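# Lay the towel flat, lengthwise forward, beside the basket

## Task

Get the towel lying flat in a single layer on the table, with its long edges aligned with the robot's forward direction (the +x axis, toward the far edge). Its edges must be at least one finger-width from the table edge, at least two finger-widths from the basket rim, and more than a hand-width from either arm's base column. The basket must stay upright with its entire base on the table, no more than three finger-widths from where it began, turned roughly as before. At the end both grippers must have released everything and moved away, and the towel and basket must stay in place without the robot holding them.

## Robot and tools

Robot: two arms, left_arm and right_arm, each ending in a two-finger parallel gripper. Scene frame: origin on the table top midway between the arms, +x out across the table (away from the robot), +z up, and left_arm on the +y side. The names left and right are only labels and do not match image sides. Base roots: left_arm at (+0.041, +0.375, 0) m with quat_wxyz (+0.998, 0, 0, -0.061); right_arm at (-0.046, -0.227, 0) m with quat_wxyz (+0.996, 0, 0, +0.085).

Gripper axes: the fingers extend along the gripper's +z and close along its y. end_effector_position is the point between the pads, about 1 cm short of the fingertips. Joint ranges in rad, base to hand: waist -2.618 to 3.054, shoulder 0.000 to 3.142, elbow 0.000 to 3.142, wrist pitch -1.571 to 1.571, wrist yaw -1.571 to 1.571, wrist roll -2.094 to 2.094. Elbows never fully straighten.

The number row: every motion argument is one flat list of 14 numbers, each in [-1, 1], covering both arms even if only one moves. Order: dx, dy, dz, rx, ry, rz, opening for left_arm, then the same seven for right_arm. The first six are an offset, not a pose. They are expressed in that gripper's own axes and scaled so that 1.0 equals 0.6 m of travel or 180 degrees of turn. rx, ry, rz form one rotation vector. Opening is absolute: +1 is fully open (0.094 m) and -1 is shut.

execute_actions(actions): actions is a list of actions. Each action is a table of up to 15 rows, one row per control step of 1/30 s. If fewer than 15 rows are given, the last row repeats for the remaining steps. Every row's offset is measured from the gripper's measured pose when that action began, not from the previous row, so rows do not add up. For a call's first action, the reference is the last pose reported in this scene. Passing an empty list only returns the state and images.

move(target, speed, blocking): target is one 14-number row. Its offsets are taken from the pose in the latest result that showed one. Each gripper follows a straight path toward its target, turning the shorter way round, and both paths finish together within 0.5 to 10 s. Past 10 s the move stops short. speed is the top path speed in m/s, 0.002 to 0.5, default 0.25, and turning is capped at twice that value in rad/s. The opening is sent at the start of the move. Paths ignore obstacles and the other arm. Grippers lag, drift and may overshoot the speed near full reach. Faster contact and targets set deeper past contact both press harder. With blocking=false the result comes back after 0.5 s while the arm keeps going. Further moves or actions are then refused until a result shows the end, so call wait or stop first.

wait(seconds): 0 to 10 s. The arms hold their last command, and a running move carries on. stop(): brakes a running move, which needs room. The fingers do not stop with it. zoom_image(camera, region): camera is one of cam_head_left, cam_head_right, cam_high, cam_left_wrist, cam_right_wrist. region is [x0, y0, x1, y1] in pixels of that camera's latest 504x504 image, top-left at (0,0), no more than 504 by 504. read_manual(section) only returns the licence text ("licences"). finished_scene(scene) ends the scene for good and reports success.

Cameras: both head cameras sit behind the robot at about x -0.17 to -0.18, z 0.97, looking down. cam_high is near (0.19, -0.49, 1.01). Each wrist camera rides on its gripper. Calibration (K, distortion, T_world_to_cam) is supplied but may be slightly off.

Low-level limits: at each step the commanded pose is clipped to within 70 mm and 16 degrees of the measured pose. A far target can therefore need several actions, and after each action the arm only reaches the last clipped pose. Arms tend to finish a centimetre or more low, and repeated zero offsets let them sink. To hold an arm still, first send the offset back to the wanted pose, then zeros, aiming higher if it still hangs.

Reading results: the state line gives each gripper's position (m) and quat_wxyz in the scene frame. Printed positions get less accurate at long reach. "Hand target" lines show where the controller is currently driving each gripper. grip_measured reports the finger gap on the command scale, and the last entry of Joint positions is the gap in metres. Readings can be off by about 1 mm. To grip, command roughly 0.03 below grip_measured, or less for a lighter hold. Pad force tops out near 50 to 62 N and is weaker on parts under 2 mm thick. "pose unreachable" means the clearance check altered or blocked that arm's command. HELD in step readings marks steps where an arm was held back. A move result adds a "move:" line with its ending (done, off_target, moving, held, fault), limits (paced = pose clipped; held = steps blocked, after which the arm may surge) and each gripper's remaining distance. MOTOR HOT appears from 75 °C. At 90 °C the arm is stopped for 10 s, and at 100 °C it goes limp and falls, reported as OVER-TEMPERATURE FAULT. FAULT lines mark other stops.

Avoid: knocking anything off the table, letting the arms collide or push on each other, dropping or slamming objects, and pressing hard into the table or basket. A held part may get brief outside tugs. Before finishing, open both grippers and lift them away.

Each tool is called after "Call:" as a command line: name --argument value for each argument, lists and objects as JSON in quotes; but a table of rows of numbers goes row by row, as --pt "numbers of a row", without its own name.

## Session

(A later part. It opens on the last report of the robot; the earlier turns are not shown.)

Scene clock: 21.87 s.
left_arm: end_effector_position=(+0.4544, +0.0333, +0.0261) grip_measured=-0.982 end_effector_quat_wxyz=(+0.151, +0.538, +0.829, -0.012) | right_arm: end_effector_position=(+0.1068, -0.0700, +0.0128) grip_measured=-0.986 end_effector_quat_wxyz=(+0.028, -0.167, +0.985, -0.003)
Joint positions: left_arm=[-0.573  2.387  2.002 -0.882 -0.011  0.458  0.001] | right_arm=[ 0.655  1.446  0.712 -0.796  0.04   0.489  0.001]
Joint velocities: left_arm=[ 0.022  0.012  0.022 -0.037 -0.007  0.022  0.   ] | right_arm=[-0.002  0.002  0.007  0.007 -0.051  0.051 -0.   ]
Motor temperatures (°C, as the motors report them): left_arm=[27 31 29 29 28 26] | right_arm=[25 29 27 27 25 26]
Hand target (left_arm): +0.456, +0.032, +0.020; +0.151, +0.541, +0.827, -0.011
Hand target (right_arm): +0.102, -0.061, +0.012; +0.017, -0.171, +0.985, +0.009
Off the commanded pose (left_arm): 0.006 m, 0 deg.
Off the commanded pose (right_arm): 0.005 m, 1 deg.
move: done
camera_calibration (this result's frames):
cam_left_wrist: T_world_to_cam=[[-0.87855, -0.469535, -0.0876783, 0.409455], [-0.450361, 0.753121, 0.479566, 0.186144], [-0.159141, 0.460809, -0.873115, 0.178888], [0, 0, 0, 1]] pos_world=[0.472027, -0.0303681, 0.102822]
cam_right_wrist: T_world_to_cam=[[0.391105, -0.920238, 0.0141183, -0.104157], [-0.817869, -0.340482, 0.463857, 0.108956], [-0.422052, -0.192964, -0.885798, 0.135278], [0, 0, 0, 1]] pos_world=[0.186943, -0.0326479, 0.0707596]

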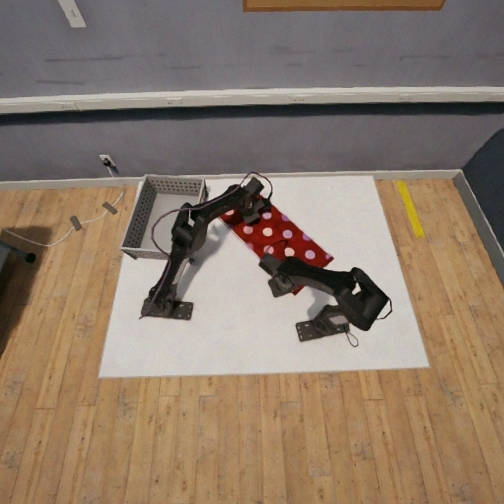

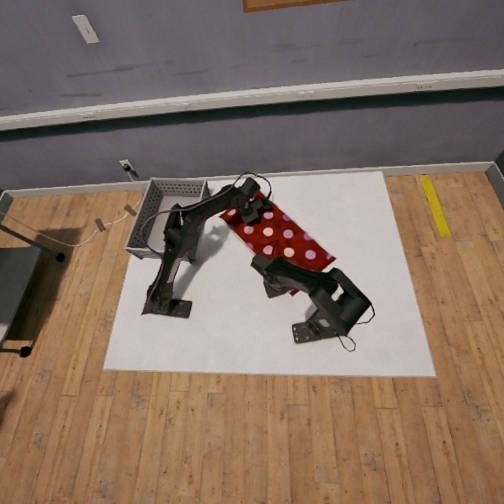

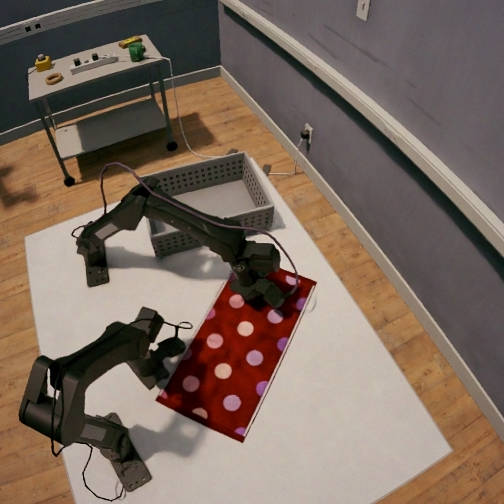

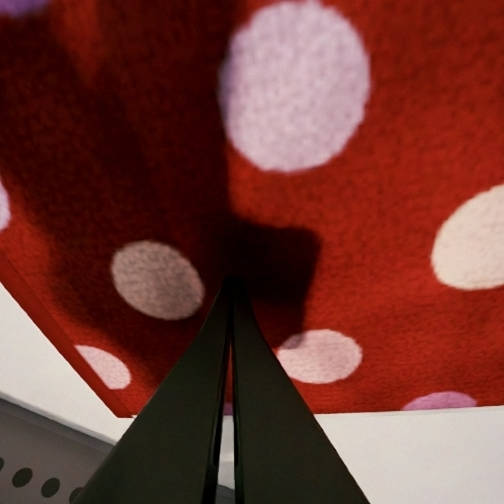

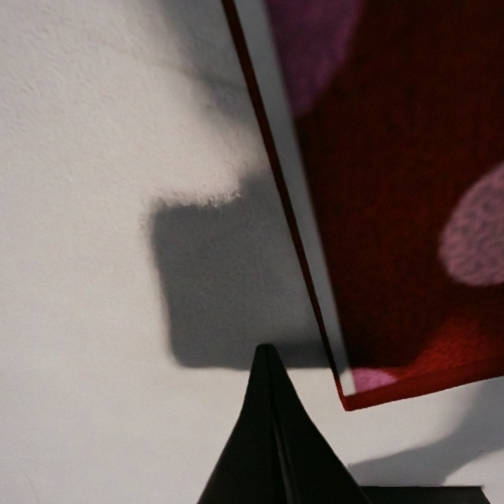

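Call:
move --target '[0,0,0.01,0,0,0,-1,0,0,-0.04,0,0,0,-1]'

Call:
move --target '[0,0,0.01,0,0,0,-1,-0.06,-0.145,-0.01,0,0.015,0,-1]'

Call:
move --target '[0,0,0.01,0,0,0,-1,0,0,0.055,0,0,0,-1]' --speed 0.08

Call:
move --target '[0,0,0.01,0,0,0,-1,0.025,0.21,0.025,0,0,0.06,-1]' --speed 0.05

Scene clock: 22.97 s.
left_arm: end_effector_position=(+0.4544, +0.0333, +0.0261) grip_measured=-0.982 end_effector_quat_wxyz=(+0.151, +0.539, +0.829, -0.012) | right_arm: end_effector_position=(+0.1009, -0.0765, +0.0276) grip_measured=-0.986 end_effector_quat_wxyz=(+0.015, -0.167, +0.986, -0.014)
Joint positions: left_arm=[-0.573  2.387  2.002 -0.882 -0.011  0.459  0.001] | right_arm=[ 0.655  1.414  0.751 -0.902  0.04   0.491  0.001]
Joint velocities: left_arm=[ 0.012  0.007 -0.032  0.037 -0.007 -0.007 -0.   ] | right_arm=[ 0.002 -0.022 -0.002 -0.081 -0.007 -0.007 -0.   ]
Motor temperatures (°C, as the motors report them): left_arm=[27 32 29 29 28 26] | right_arm=[25 29 28 27 25 26]
Hand target (left_arm): +0.456, +0.032, +0.020; +0.151, +0.538, +0.829, -0.012
Hand target (right_arm): +0.105, -0.070, +0.037; +0.028, -0.167, +0.985, -0.003
Off the commanded pose (left_arm): 0.006 m, 0 deg.
Off the commanded pose (right_arm): 0.012 m, 2 deg.
move: off_target (right_arm)
camera_calibration (this result's frames):
cam_left_wrist: T_world_to_cam=[[-0.878879, -0.46888, -0.0878861, 0.409589], [-0.44988, 0.753362, 0.479639, 0.185915], [-0.158683, 0.461083, -0.873053, 0.178669], [0, 0, 0, 1]] pos_world=[0.47197, -0.0303948, 0.102813]
cam_right_wrist: T_world_to_cam=[[0.389465, -0.920593, 0.0287289, -0.108381], [-0.807936, -0.326495, 0.490552, 0.094364], [-0.442219, -0.214264, -0.870938, 0.144682], [0, 0, 0, 1]] pos_world=[0.182432, -0.0379653, 0.0828327]

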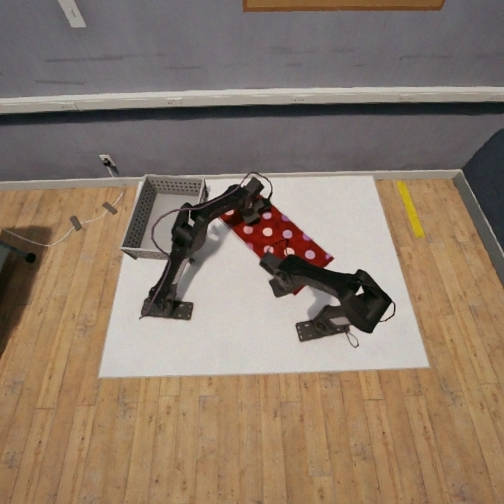

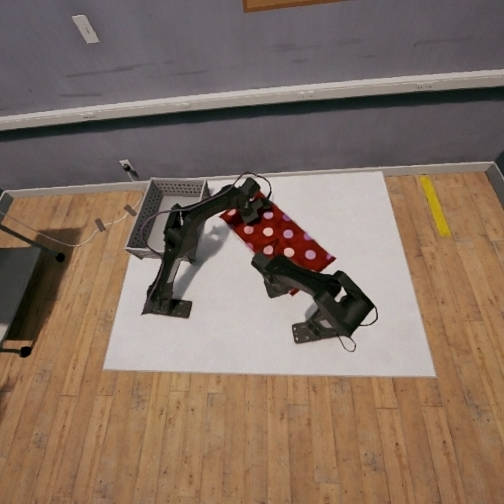

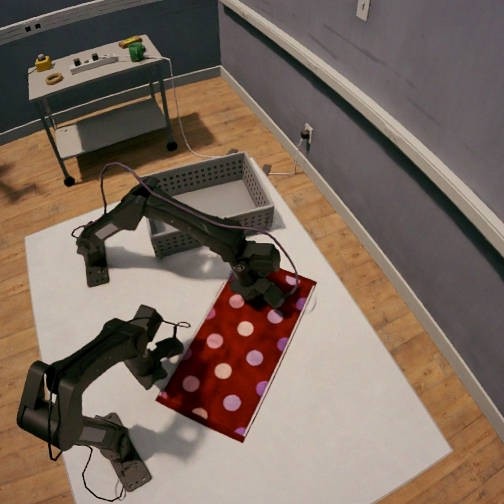

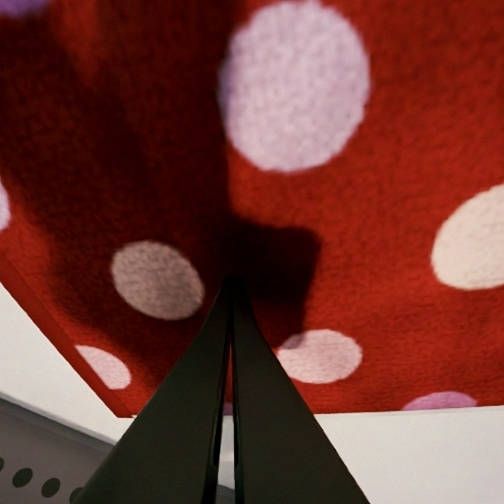

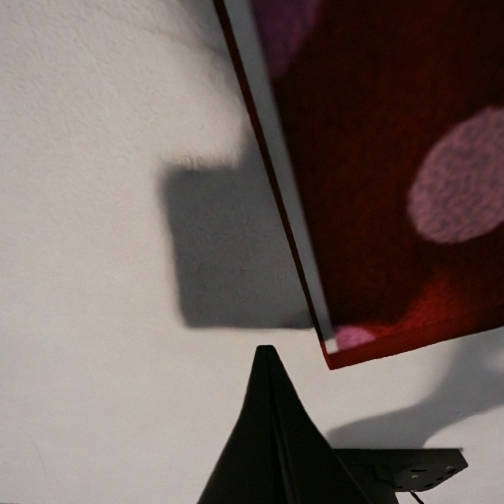

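Scene clock: 24.07 s.
left_arm: end_effector_position=(+0.4544, +0.0333, +0.0261) grip_measured=-0.982 end_effector_quat_wxyz=(+0.151, +0.539, +0.829, -0.012) | right_arm: end_effector_position=(+0.1587, -0.1504, +0.0338) grip_measured=-0.986 end_effector_quat_wxyz=(-0.010, -0.167, +0.986, -0.026)
Joint positions: left_arm=[-0.573  2.387  2.002 -0.882 -0.011  0.459  0.001] | right_arm=[ 0.221  1.474  0.828 -0.956  0.047  0.057  0.001]
Joint velocities: left_arm=[ 0.012 -0.012 -0.007  0.007 -0.007  0.022 -0.   ] | right_arm=[-0.032  0.002 -0.002  0.007 -0.051 -0.081 -0.001]
Motor temperatures (°C, as the motors report them): left_arm=[27 32 29 29 28 26] | right_arm=[25 29 28 27 25 26]
Hand target (left_arm): +0.456, +0.032, +0.020; +0.151, +0.539, +0.829, -0.012
Hand target (right_arm): +0.166, -0.149, +0.038; -0.004, -0.166, +0.986, -0.023
Off the commanded pose (left_arm): 0.006 m, 0 deg.
Off the commanded pose (right_arm): 0.007 m, 1 deg.
move: done
camera_calibration (this result's frames):
cam_left_wrist: T_world_to_cam=[[-0.878879, -0.46888, -0.0878861, 0.409589], [-0.44988, 0.753362, 0.479639, 0.185915], [-0.158683, 0.461083, -0.873053, 0.178669], [0, 0, 0, 1]] pos_world=[0.47197, -0.0303948, 0.102813]
cam_right_wrist: T_world_to_cam=[[0.390817, -0.919533, 0.0414825, -0.199507], [-0.785432, -0.309645, 0.535926, 0.111392], [-0.479957, -0.242031, -0.843245, 0.160654], [0, 0, 0, 1]] pos_world=[0.242569, -0.110079, 0.0840484]

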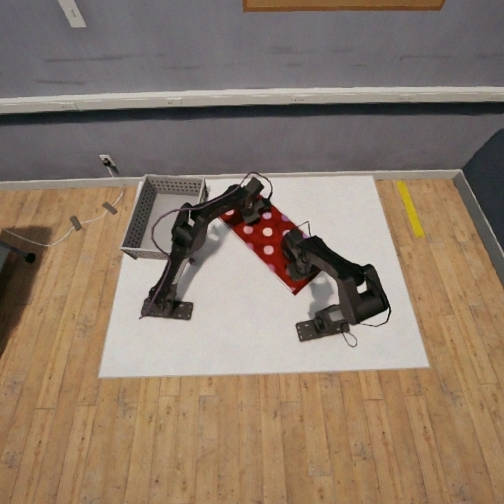

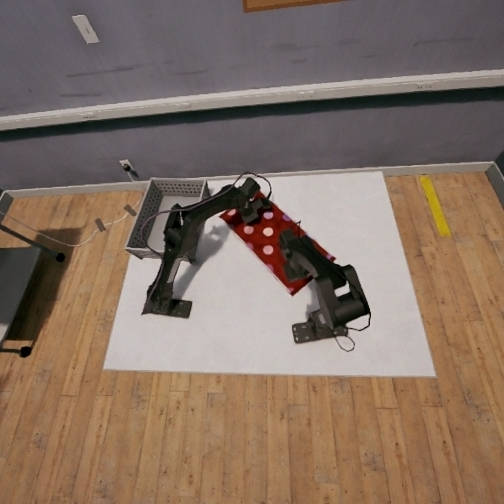

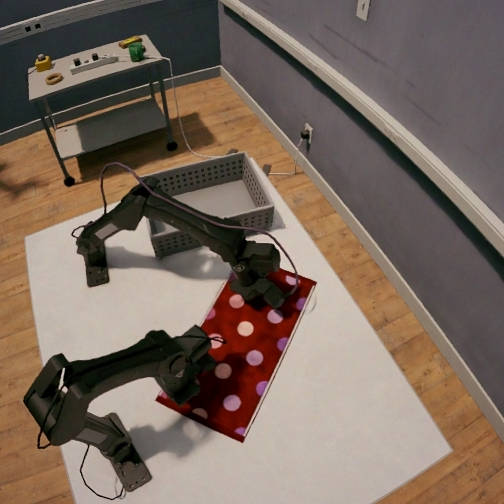

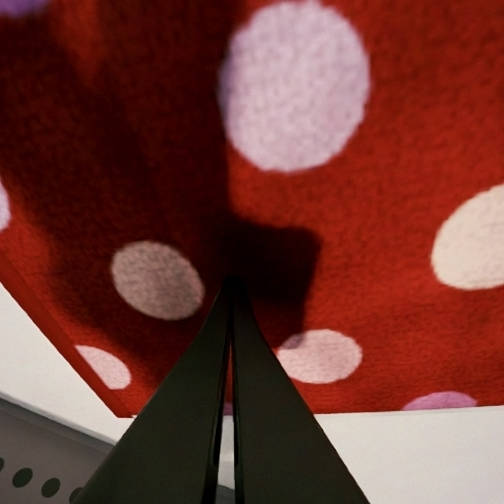

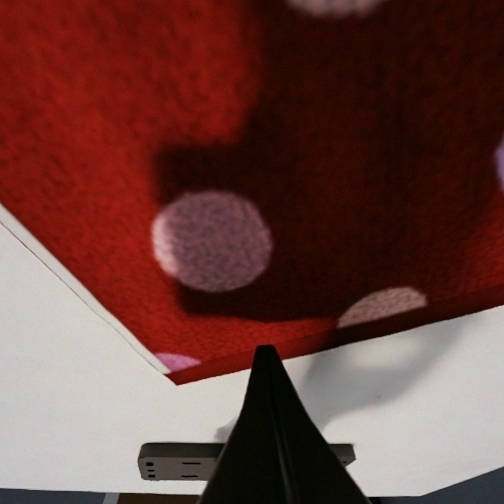

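Scene clock: 24.77 s.
left_arm: end_effector_position=(+0.4544, +0.0333, +0.0261) grip_measured=-0.982 end_effector_quat_wxyz=(+0.151, +0.539, +0.829, -0.012) | right_arm: end_effector_position=(+0.1537, -0.1525, +0.0148) grip_measured=-0.986 end_effector_quat_wxyz=(-0.019, -0.168, +0.985, -0.029)
Joint positions: left_arm=[-0.573  2.387  2.002 -0.882 -0.011  0.459  0.001] | right_arm=[ 0.221  1.508  0.775 -0.887  0.048  0.055  0.001]
Joint velocities: left_arm=[-0.022 -0.012  0.007 -0.081 -0.007 -0.066  0.001] | right_arm=[ 0.002 -0.022  0.002  0.051 -0.051 -0.037  0.001]
Motor temperatures (°C, as the motors report them): left_arm=[27 32 29 29 28 26] | right_arm=[25 29 28 27 25 26]
Hand target (left_arm): +0.456, +0.032, +0.020; +0.151, +0.539, +0.829, -0.012
Hand target (right_arm): +0.157, -0.153, +0.002; -0.010, -0.167, +0.986, -0.027
Off the commanded pose (left_arm): 0.006 m, 0 deg.
Off the commanded pose (right_arm): 0.015 m, 1 deg.
move: off_target (right_arm)
camera_calibration (this result's frames):
cam_left_wrist: T_world_to_cam=[[-0.878879, -0.46888, -0.0878861, 0.409589], [-0.44988, 0.753362, 0.479639, 0.185915], [-0.158683, 0.461083, -0.873053, 0.178669], [0, 0, 0, 1]] pos_world=[0.47197, -0.0303948, 0.102813]
cam_right_wrist: T_world_to_cam=[[0.39296, -0.918615, 0.0415859, -0.198925], [-0.775399, -0.306708, 0.551985, 0.115598], [-0.494307, -0.249154, -0.832816, 0.142716], [0, 0, 0, 1]] pos_world=[0.23835, -0.111722, 0.0633203]

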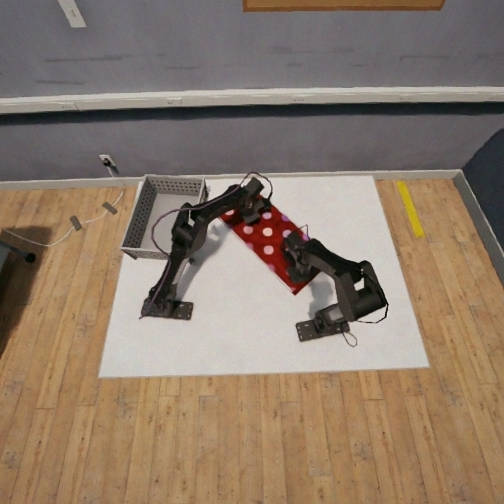

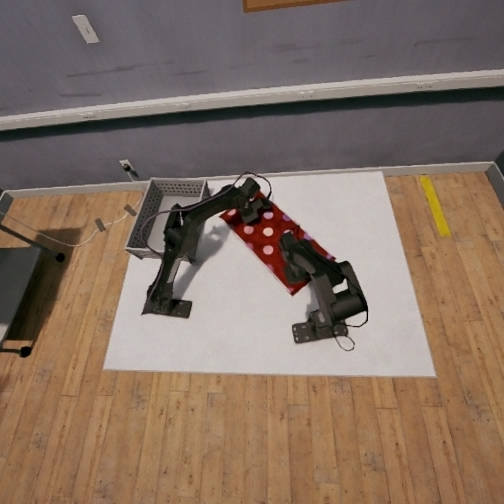

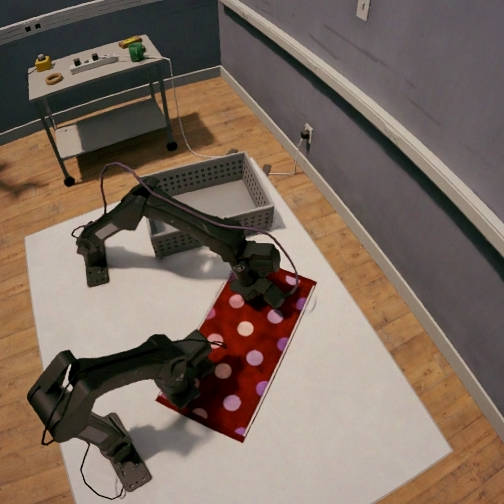

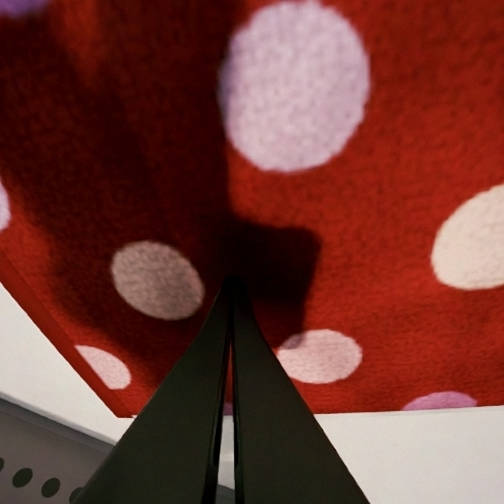

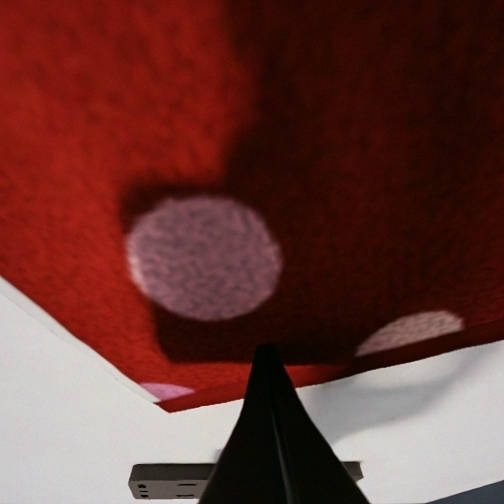

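Scene clock: 27.73 s.
left_arm: end_effector_position=(+0.4544, +0.0333, +0.0261) grip_measured=-0.982 end_effector_quat_wxyz=(+0.151, +0.539, +0.829, -0.012) | right_arm: end_effector_position=(+0.1097, -0.0814, +0.0135) grip_measured=-0.987 end_effector_quat_wxyz=(+0.013, -0.073, +0.991, -0.109)
Joint positions: left_arm=[-0.573  2.387  2.002 -0.882 -0.011  0.459  0.001] | right_arm=[ 0.716  1.599  0.838 -0.951  0.169  0.753  0.001]
Joint velocities: left_arm=[ 0.012  0.017  0.012 -0.11   0.022 -0.051 -0.001] | right_arm=[-0.012  0.002 -0.017  0.007  0.037 -0.066  0.001]
Motor temperatures (°C, as the motors report them): left_arm=[27 32 29 29 28 26] | right_arm=[25 29 28 27 26 26]
Hand target (left_arm): +0.456, +0.032, +0.020; +0.151, +0.539, +0.829, -0.012
Hand target (right_arm): +0.095, -0.042, +0.001; -0.023, -0.078, +0.996, -0.030
Off the commanded pose (left_arm): 0.006 m, 0 deg.
Off the commanded pose (right_arm): 0.048 m, 10 deg.
move: off_target (right_arm)
camera_calibration (this result's frames):
cam_left_wrist: T_world_to_cam=[[-0.878879, -0.46888, -0.0878861, 0.409589], [-0.44988, 0.753362, 0.479639, 0.185915], [-0.158683, 0.461083, -0.873053, 0.178669], [0, 0, 0, 1]] pos_world=[0.47197, -0.0303948, 0.102813]
cam_right_wrist: T_world_to_cam=[[0.205949, -0.955172, 0.212676, -0.101075], [-0.861834, -0.0741067, 0.501748, 0.133087], [-0.463495, -0.286626, -0.838462, 0.131232], [0, 0, 0, 1]] pos_world=[0.196341, -0.049067, 0.0647536]

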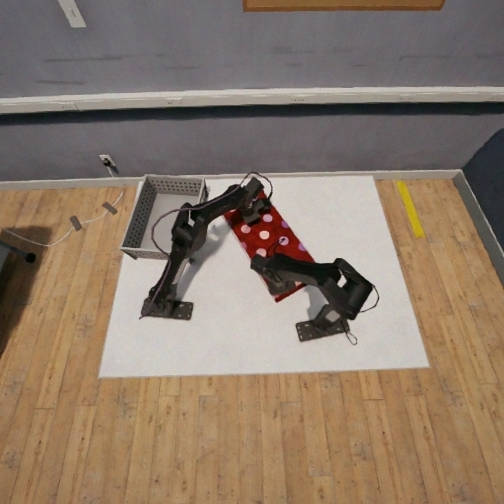

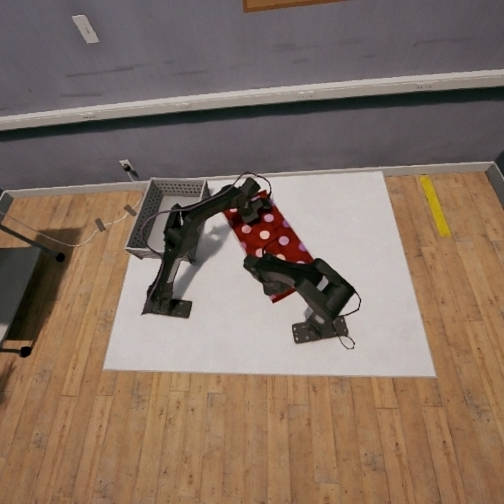

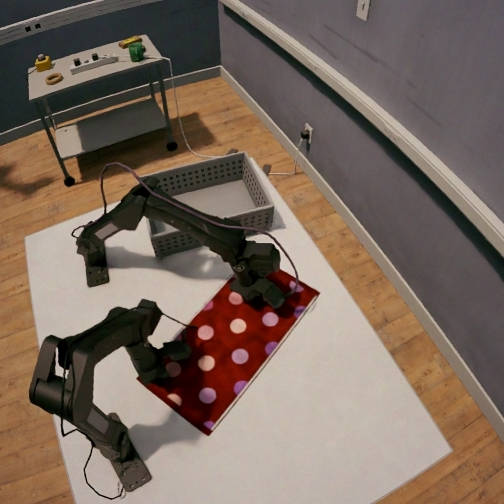

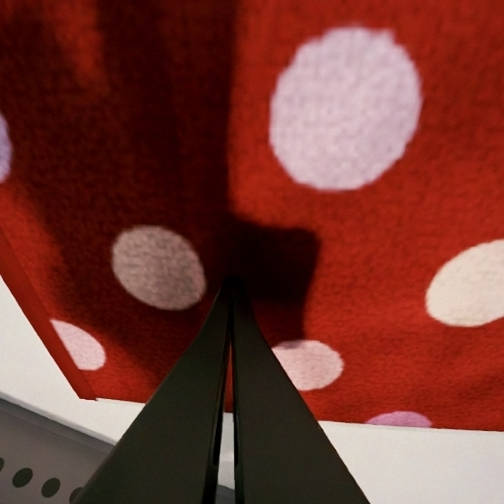

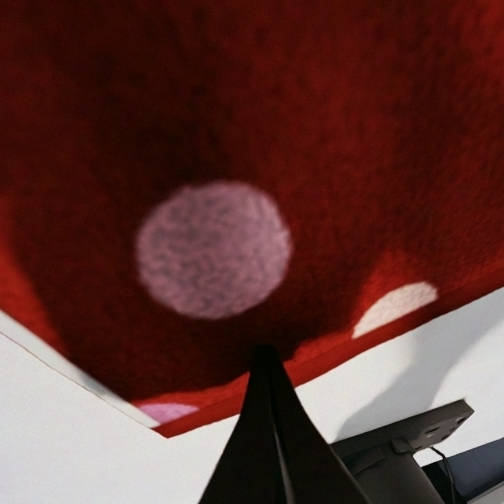

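Call:
move --target '[0,0,0.01,0,0,0.08,-1,-0.038,0.31,-0.05,-0.03,0,0.06,-1]' --speed 0.05

Scene clock: 31.87 s.
left_arm: end_effector_position=(+0.4544, +0.0333, +0.0261) grip_measured=-0.982 end_effector_quat_wxyz=(+0.151, +0.636, +0.757, +0.006) | right_arm: end_effector_position=(+0.0973, +0.0636, +0.0154) grip_measured=-0.987 end_effector_quat_wxyz=(+0.004, +0.017, +0.991, -0.131)
Joint positions: left_arm=[-0.573  2.387  2.002 -0.882 -0.011  0.704  0.001] | right_arm=[ 0.996  2.08   1.46  -1.192  0.105  1.213  0.001]
Joint velocities: left_arm=[ 0.002  0.002  0.012  0.037 -0.037 -0.007 -0.   ] | right_arm=[-0.007 -0.012  0.012 -0.022 -0.081  0.066  0.   ]
Motor temperatures (°C, as the motors report them): left_arm=[27 33 29 29 28 26] | right_arm=[25 29 28 27 26 26]
Hand target (left_arm): +0.456, +0.032, +0.020; +0.151, +0.638, +0.755, +0.007
Hand target (right_arm): +0.101, +0.106, +0.004; +0.014, +0.018, +0.998, -0.061
Off the commanded pose (left_arm): 0.006 m, 0 deg.
Off the commanded pose (right_arm): 0.047 m, 8 deg.
move: off_target (right_arm)
camera_calibration (this result's frames):
cam_left_wrist: T_world_to_cam=[[-0.95756, -0.24596, -0.150276, 0.439546], [-0.288217, 0.811268, 0.508699, 0.109768], [-0.00320582, 0.530422, -0.847728, 0.105049], [0, 0, 0, 1]] pos_world=[0.452865, -0.0366609, 0.0992674]
cam_right_wrist: T_world_to_cam=[[0.0315359, -0.966508, 0.254692, 0.0567028], [-0.860956, 0.103168, 0.498108, 0.120938], [-0.507701, -0.234987, -0.828867, 0.169455], [0, 0, 0, 1]] pos_world=[0.188367, 0.0821464, 0.0657736]

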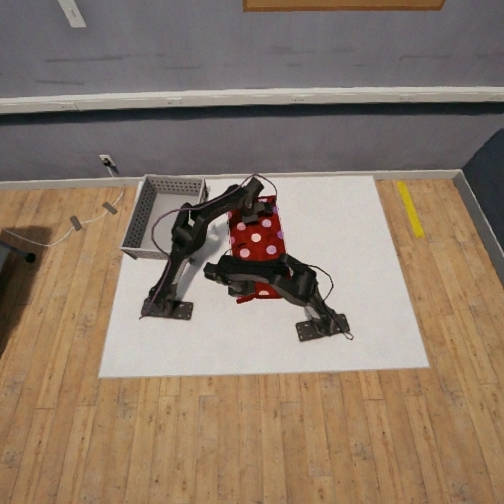

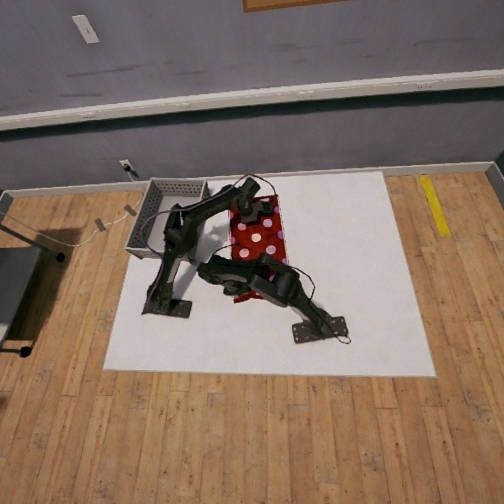

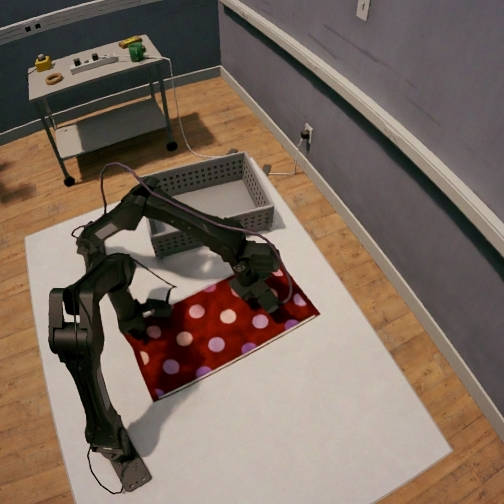

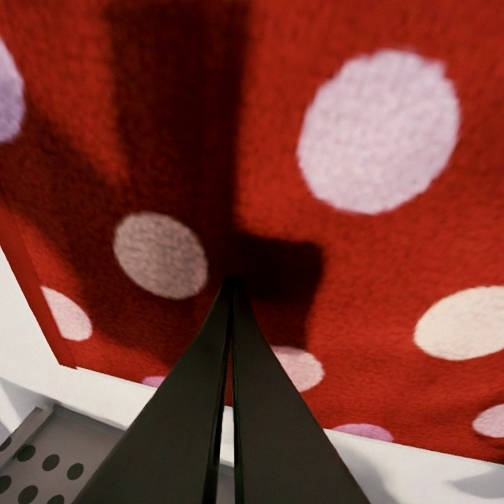

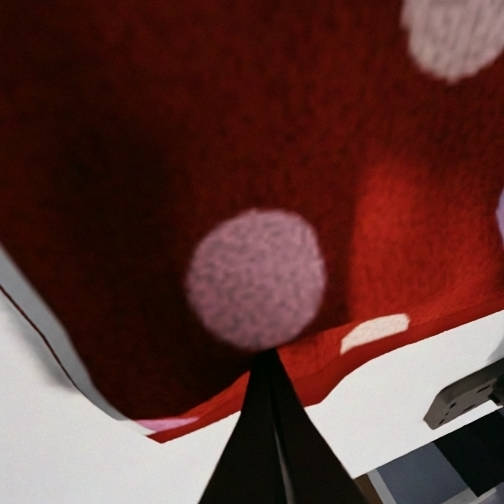

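A bit more, untilting to keep away from the left arm.

Call:
move --target '[0,0,0.01,0,0,0,-1,0,0.085,-0.012,-0.07,0,-0.04,-1]' --speed 0.05

Call:
move --target '[0,0,-0.2,0,0,0,-1,0,-0.05,-0.12,0,0,0,-1]'

Call:
move --target '[0.1,-0.25,-0.2,0,0,0,-1,-0.1,-0.55,0,0,0,0,-1]'

Scene clock: 34.77 s.
left_arm: end_effector_position=(+0.4544, +0.0333, +0.0261) grip_measured=-0.982 end_effector_quat_wxyz=(+0.151, +0.637, +0.756, +0.006) | right_arm: end_effector_position=(+0.0937, +0.0799, +0.0163) grip_measured=-0.987 end_effector_quat_wxyz=(-0.016, -0.044, +0.995, -0.091)
Joint positions: left_arm=[-0.573  2.387  2.002 -0.882 -0.011  0.705  0.001] | right_arm=[ 0.996  2.066  1.46  -1.142  0.05   1.084  0.001]
Joint velocities: left_arm=[-0.007  0.002  0.002  0.007 -0.037  0.007 -0.001] | right_arm=[-0.007  0.007 -0.007  0.066  0.066 -0.007 -0.   ]
Motor temperatures (°C, as the motors report them): left_arm=[27 33 29 29 28 26] | right_arm=[25 29 28 27 26 26]
Hand target (left_arm): +0.456, +0.032, +0.020; +0.151, +0.636, +0.757, +0.006
Hand target (right_arm): +0.099, +0.113, +0.013; -0.003, -0.048, +0.999, -0.024
Off the commanded pose (left_arm): 0.006 m, 0 deg.
Off the commanded pose (right_arm): 0.036 m, 8 deg.
move: off_target (right_arm)
camera_calibration (this result's frames):
cam_left_wrist: T_world_to_cam=[[-0.957796, -0.244874, -0.150543, 0.439624], [-0.287438, 0.811444, 0.508859, 0.109404], [-0.00244875, 0.530655, -0.847584, 0.104694], [0, 0, 0, 1]] pos_world=[0.452773, -0.036679, 0.0992481]
cam_right_wrist: T_world_to_cam=[[0.154243, -0.973179, 0.170682, 0.0627198], [-0.837417, -0.0370866, 0.545305, 0.12396], [-0.524349, -0.227041, -0.820677, 0.172999], [0, 0, 0, 1]] pos_world=[0.184844, 0.104913, 0.0636751]

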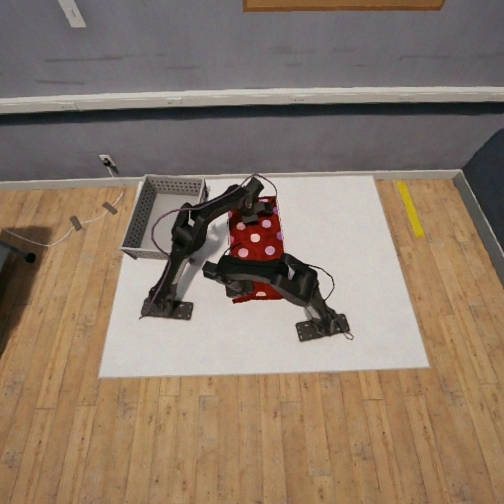

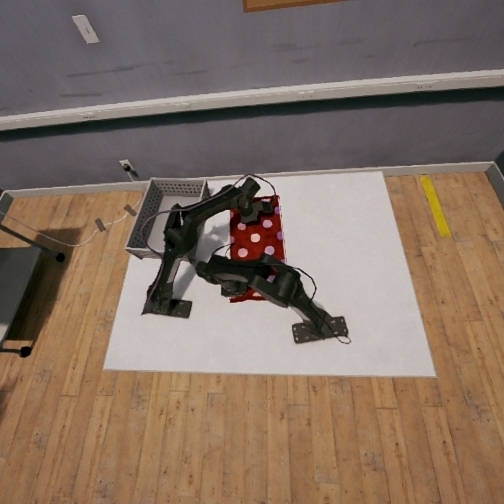

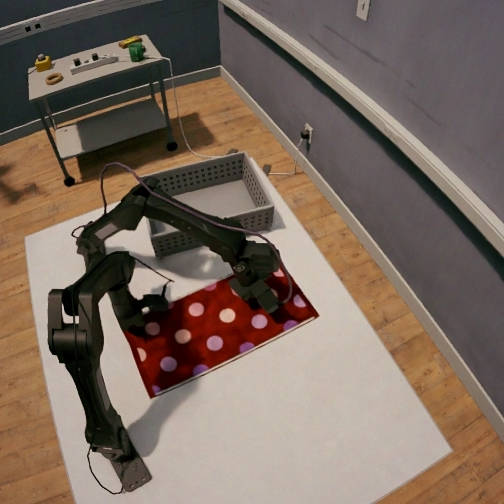

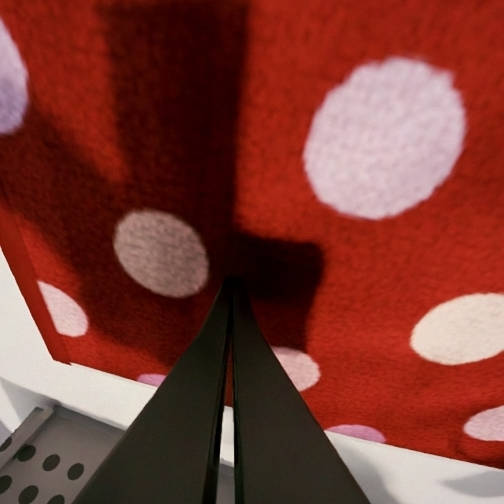

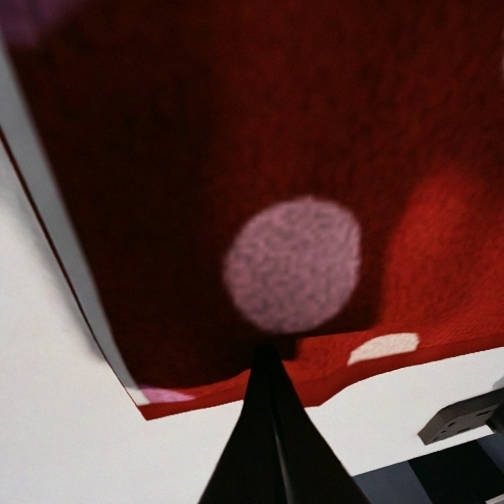

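Scene clock: 35.97 s.
left_arm: end_effector_position=(+0.4278, +0.0556, +0.1354) grip_measured=-0.982 end_effector_quat_wxyz=(+0.154, +0.636, +0.756, +0.006) | right_arm: end_effector_position=(+0.0924, +0.0643, +0.0855) grip_measured=-0.987 end_effector_quat_wxyz=(-0.021, -0.047, +0.994, -0.096)
Joint positions: left_arm=[-0.573  2.208  2.133 -1.186 -0.011  0.705  0.001] | right_arm=[ 0.98   1.959  1.584 -1.388  0.049  1.062  0.001]
Joint velocities: left_arm=[-0.007  0.007  0.002 -0.007  0.007 -0.037 -0.001] | right_arm=[ 0.012  0.007  0.007 -0.007  0.037 -0.066 -0.   ]
Motor temperatures (°C, as the motors report them): left_arm=[27 33 29 29 28 26] | right_arm=[25 30 28 27 26 26]
Hand target (left_arm): +0.425, +0.056, +0.140; +0.152, +0.637, +0.756, +0.006
Hand target (right_arm): +0.098, +0.065, +0.093; -0.015, -0.043, +0.995, -0.091
Off the commanded pose (left_arm): 0.006 m, 0 deg.
Off the commanded pose (right_arm): 0.009 m, 1 deg.
move: done
camera_calibration (this result's frames):
cam_left_wrist: T_world_to_cam=[[-0.957173, -0.245395, -0.153628, 0.436204], [-0.289516, 0.81318, 0.504895, 0.0294135], [0.00102887, 0.52775, -0.849399, 0.184385], [0, 0, 0, 1]] pos_world=[0.425849, -0.0141856, 0.208779]
cam_right_wrist: T_world_to_cam=[[0.161502, -0.970204, 0.180615, 0.0341712], [-0.830986, -0.0349718, 0.555193, 0.0828963], [-0.532334, -0.239753, -0.811874, 0.226362], [0, 0, 0, 1]] pos_world=[0.183867, 0.0903231, 0.131582]

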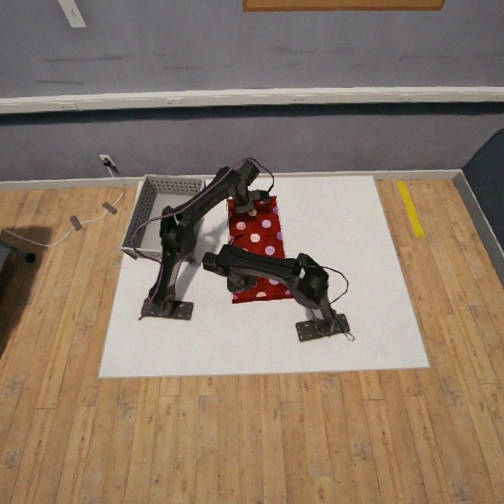

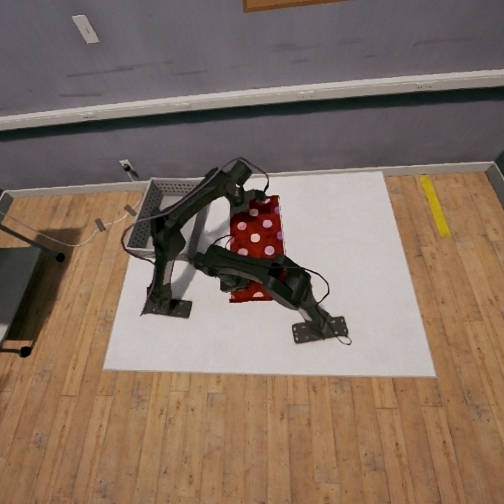

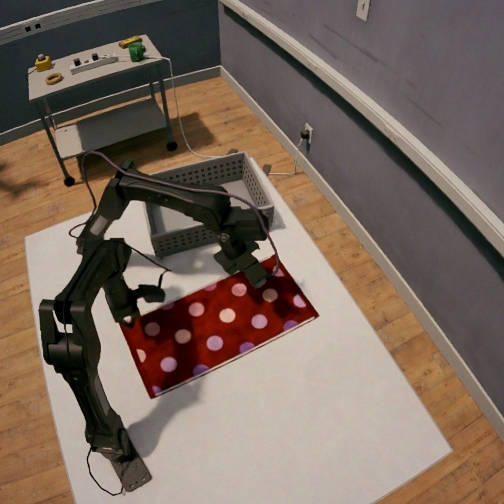

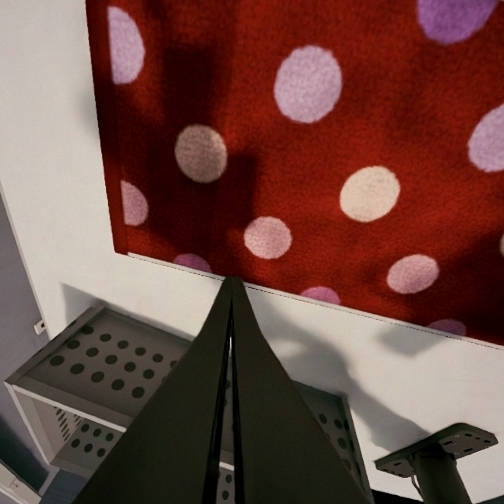

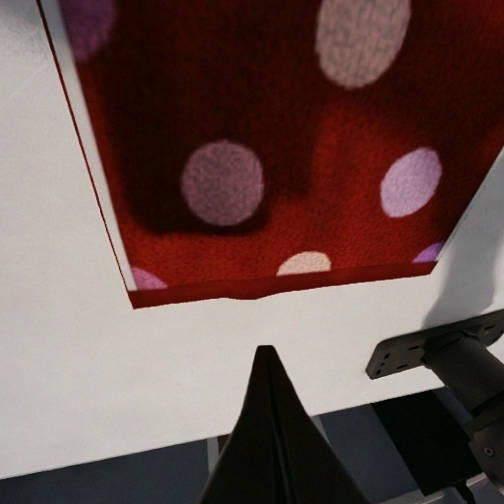

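Scene clock: 38.03 s.
left_arm: end_effector_position=(+0.2523, +0.1000, +0.2032) grip_measured=-0.982 end_effector_quat_wxyz=(+0.161, +0.637, +0.754, +0.002) | right_arm: end_effector_position=(+0.1830, -0.2541, +0.1482) grip_measured=-0.987 end_effector_quat_wxyz=(-0.023, -0.049, +0.993, -0.107)
Joint positions: left_arm=[-0.839  1.587  1.572 -1.243 -0.086  0.453  0.001] | right_arm=[-0.127  1.445  1.251 -1.422  0.215 -0.051  0.001]
Joint velocities: left_arm=[ 0.002  0.002 -0.017  0.007 -0.022 -0.022 -0.   ] | right_arm=[-0.012  0.012 -0.017  0.037 -0.037 -0.022  0.   ]
Motor temperatures (°C, as the motors report them): left_arm=[27 33 29 29 28 26] | right_arm=[25 30 28 27 26 26]
Hand target (left_arm): +0.246, +0.107, +0.203; +0.154, +0.636, +0.756, +0.006
Hand target (right_arm): +0.189, -0.256, +0.155; -0.009, -0.046, +0.993, -0.107
Off the commanded pose (left_arm): 0.010 m, 1 deg.
Off the commanded pose (right_arm): 0.004 m, 1 deg.
move: done
camera_calibration (this result's frames):
cam_left_wrist: T_world_to_cam=[[-0.957311, -0.243881, -0.155169, 0.289714], [-0.288947, 0.822314, 0.490214, -0.0898216], [0.00804405, 0.514123, -0.857679, 0.219967], [0, 0, 0, 1]] pos_world=[0.249623, 0.0314272, 0.277647]
cam_right_wrist: T_world_to_cam=[[0.167431, -0.96505, 0.201607, -0.303575], [-0.829348, -0.0273034, 0.558065, 0.113488], [-0.533056, -0.26064, -0.804934, 0.243003], [0, 0, 0, 1]] pos_world=[0.274483, -0.22653, 0.193471]

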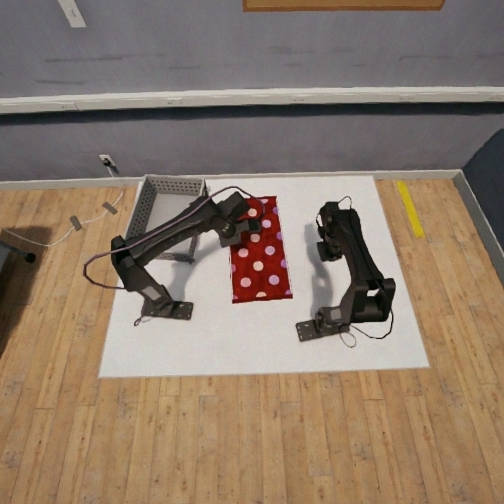

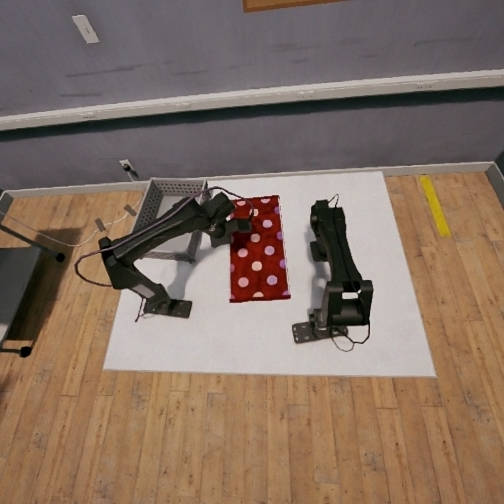

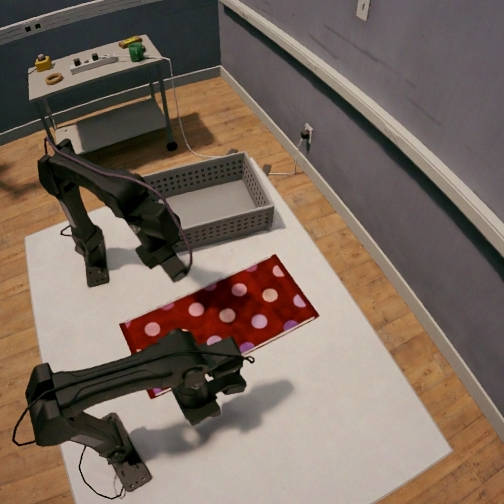

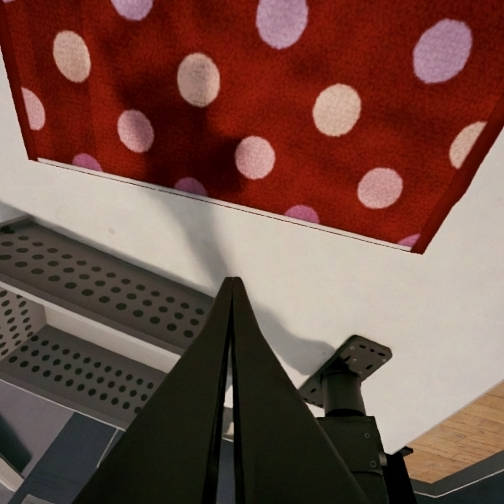

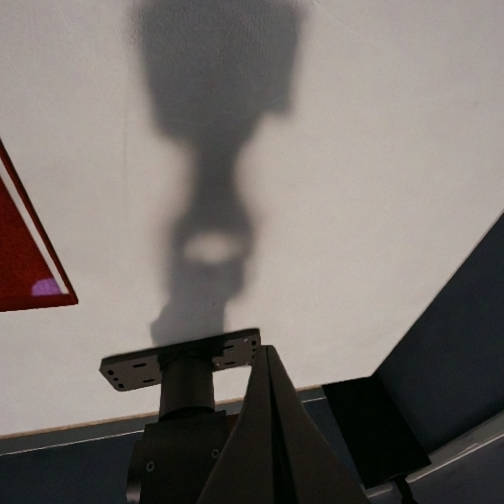

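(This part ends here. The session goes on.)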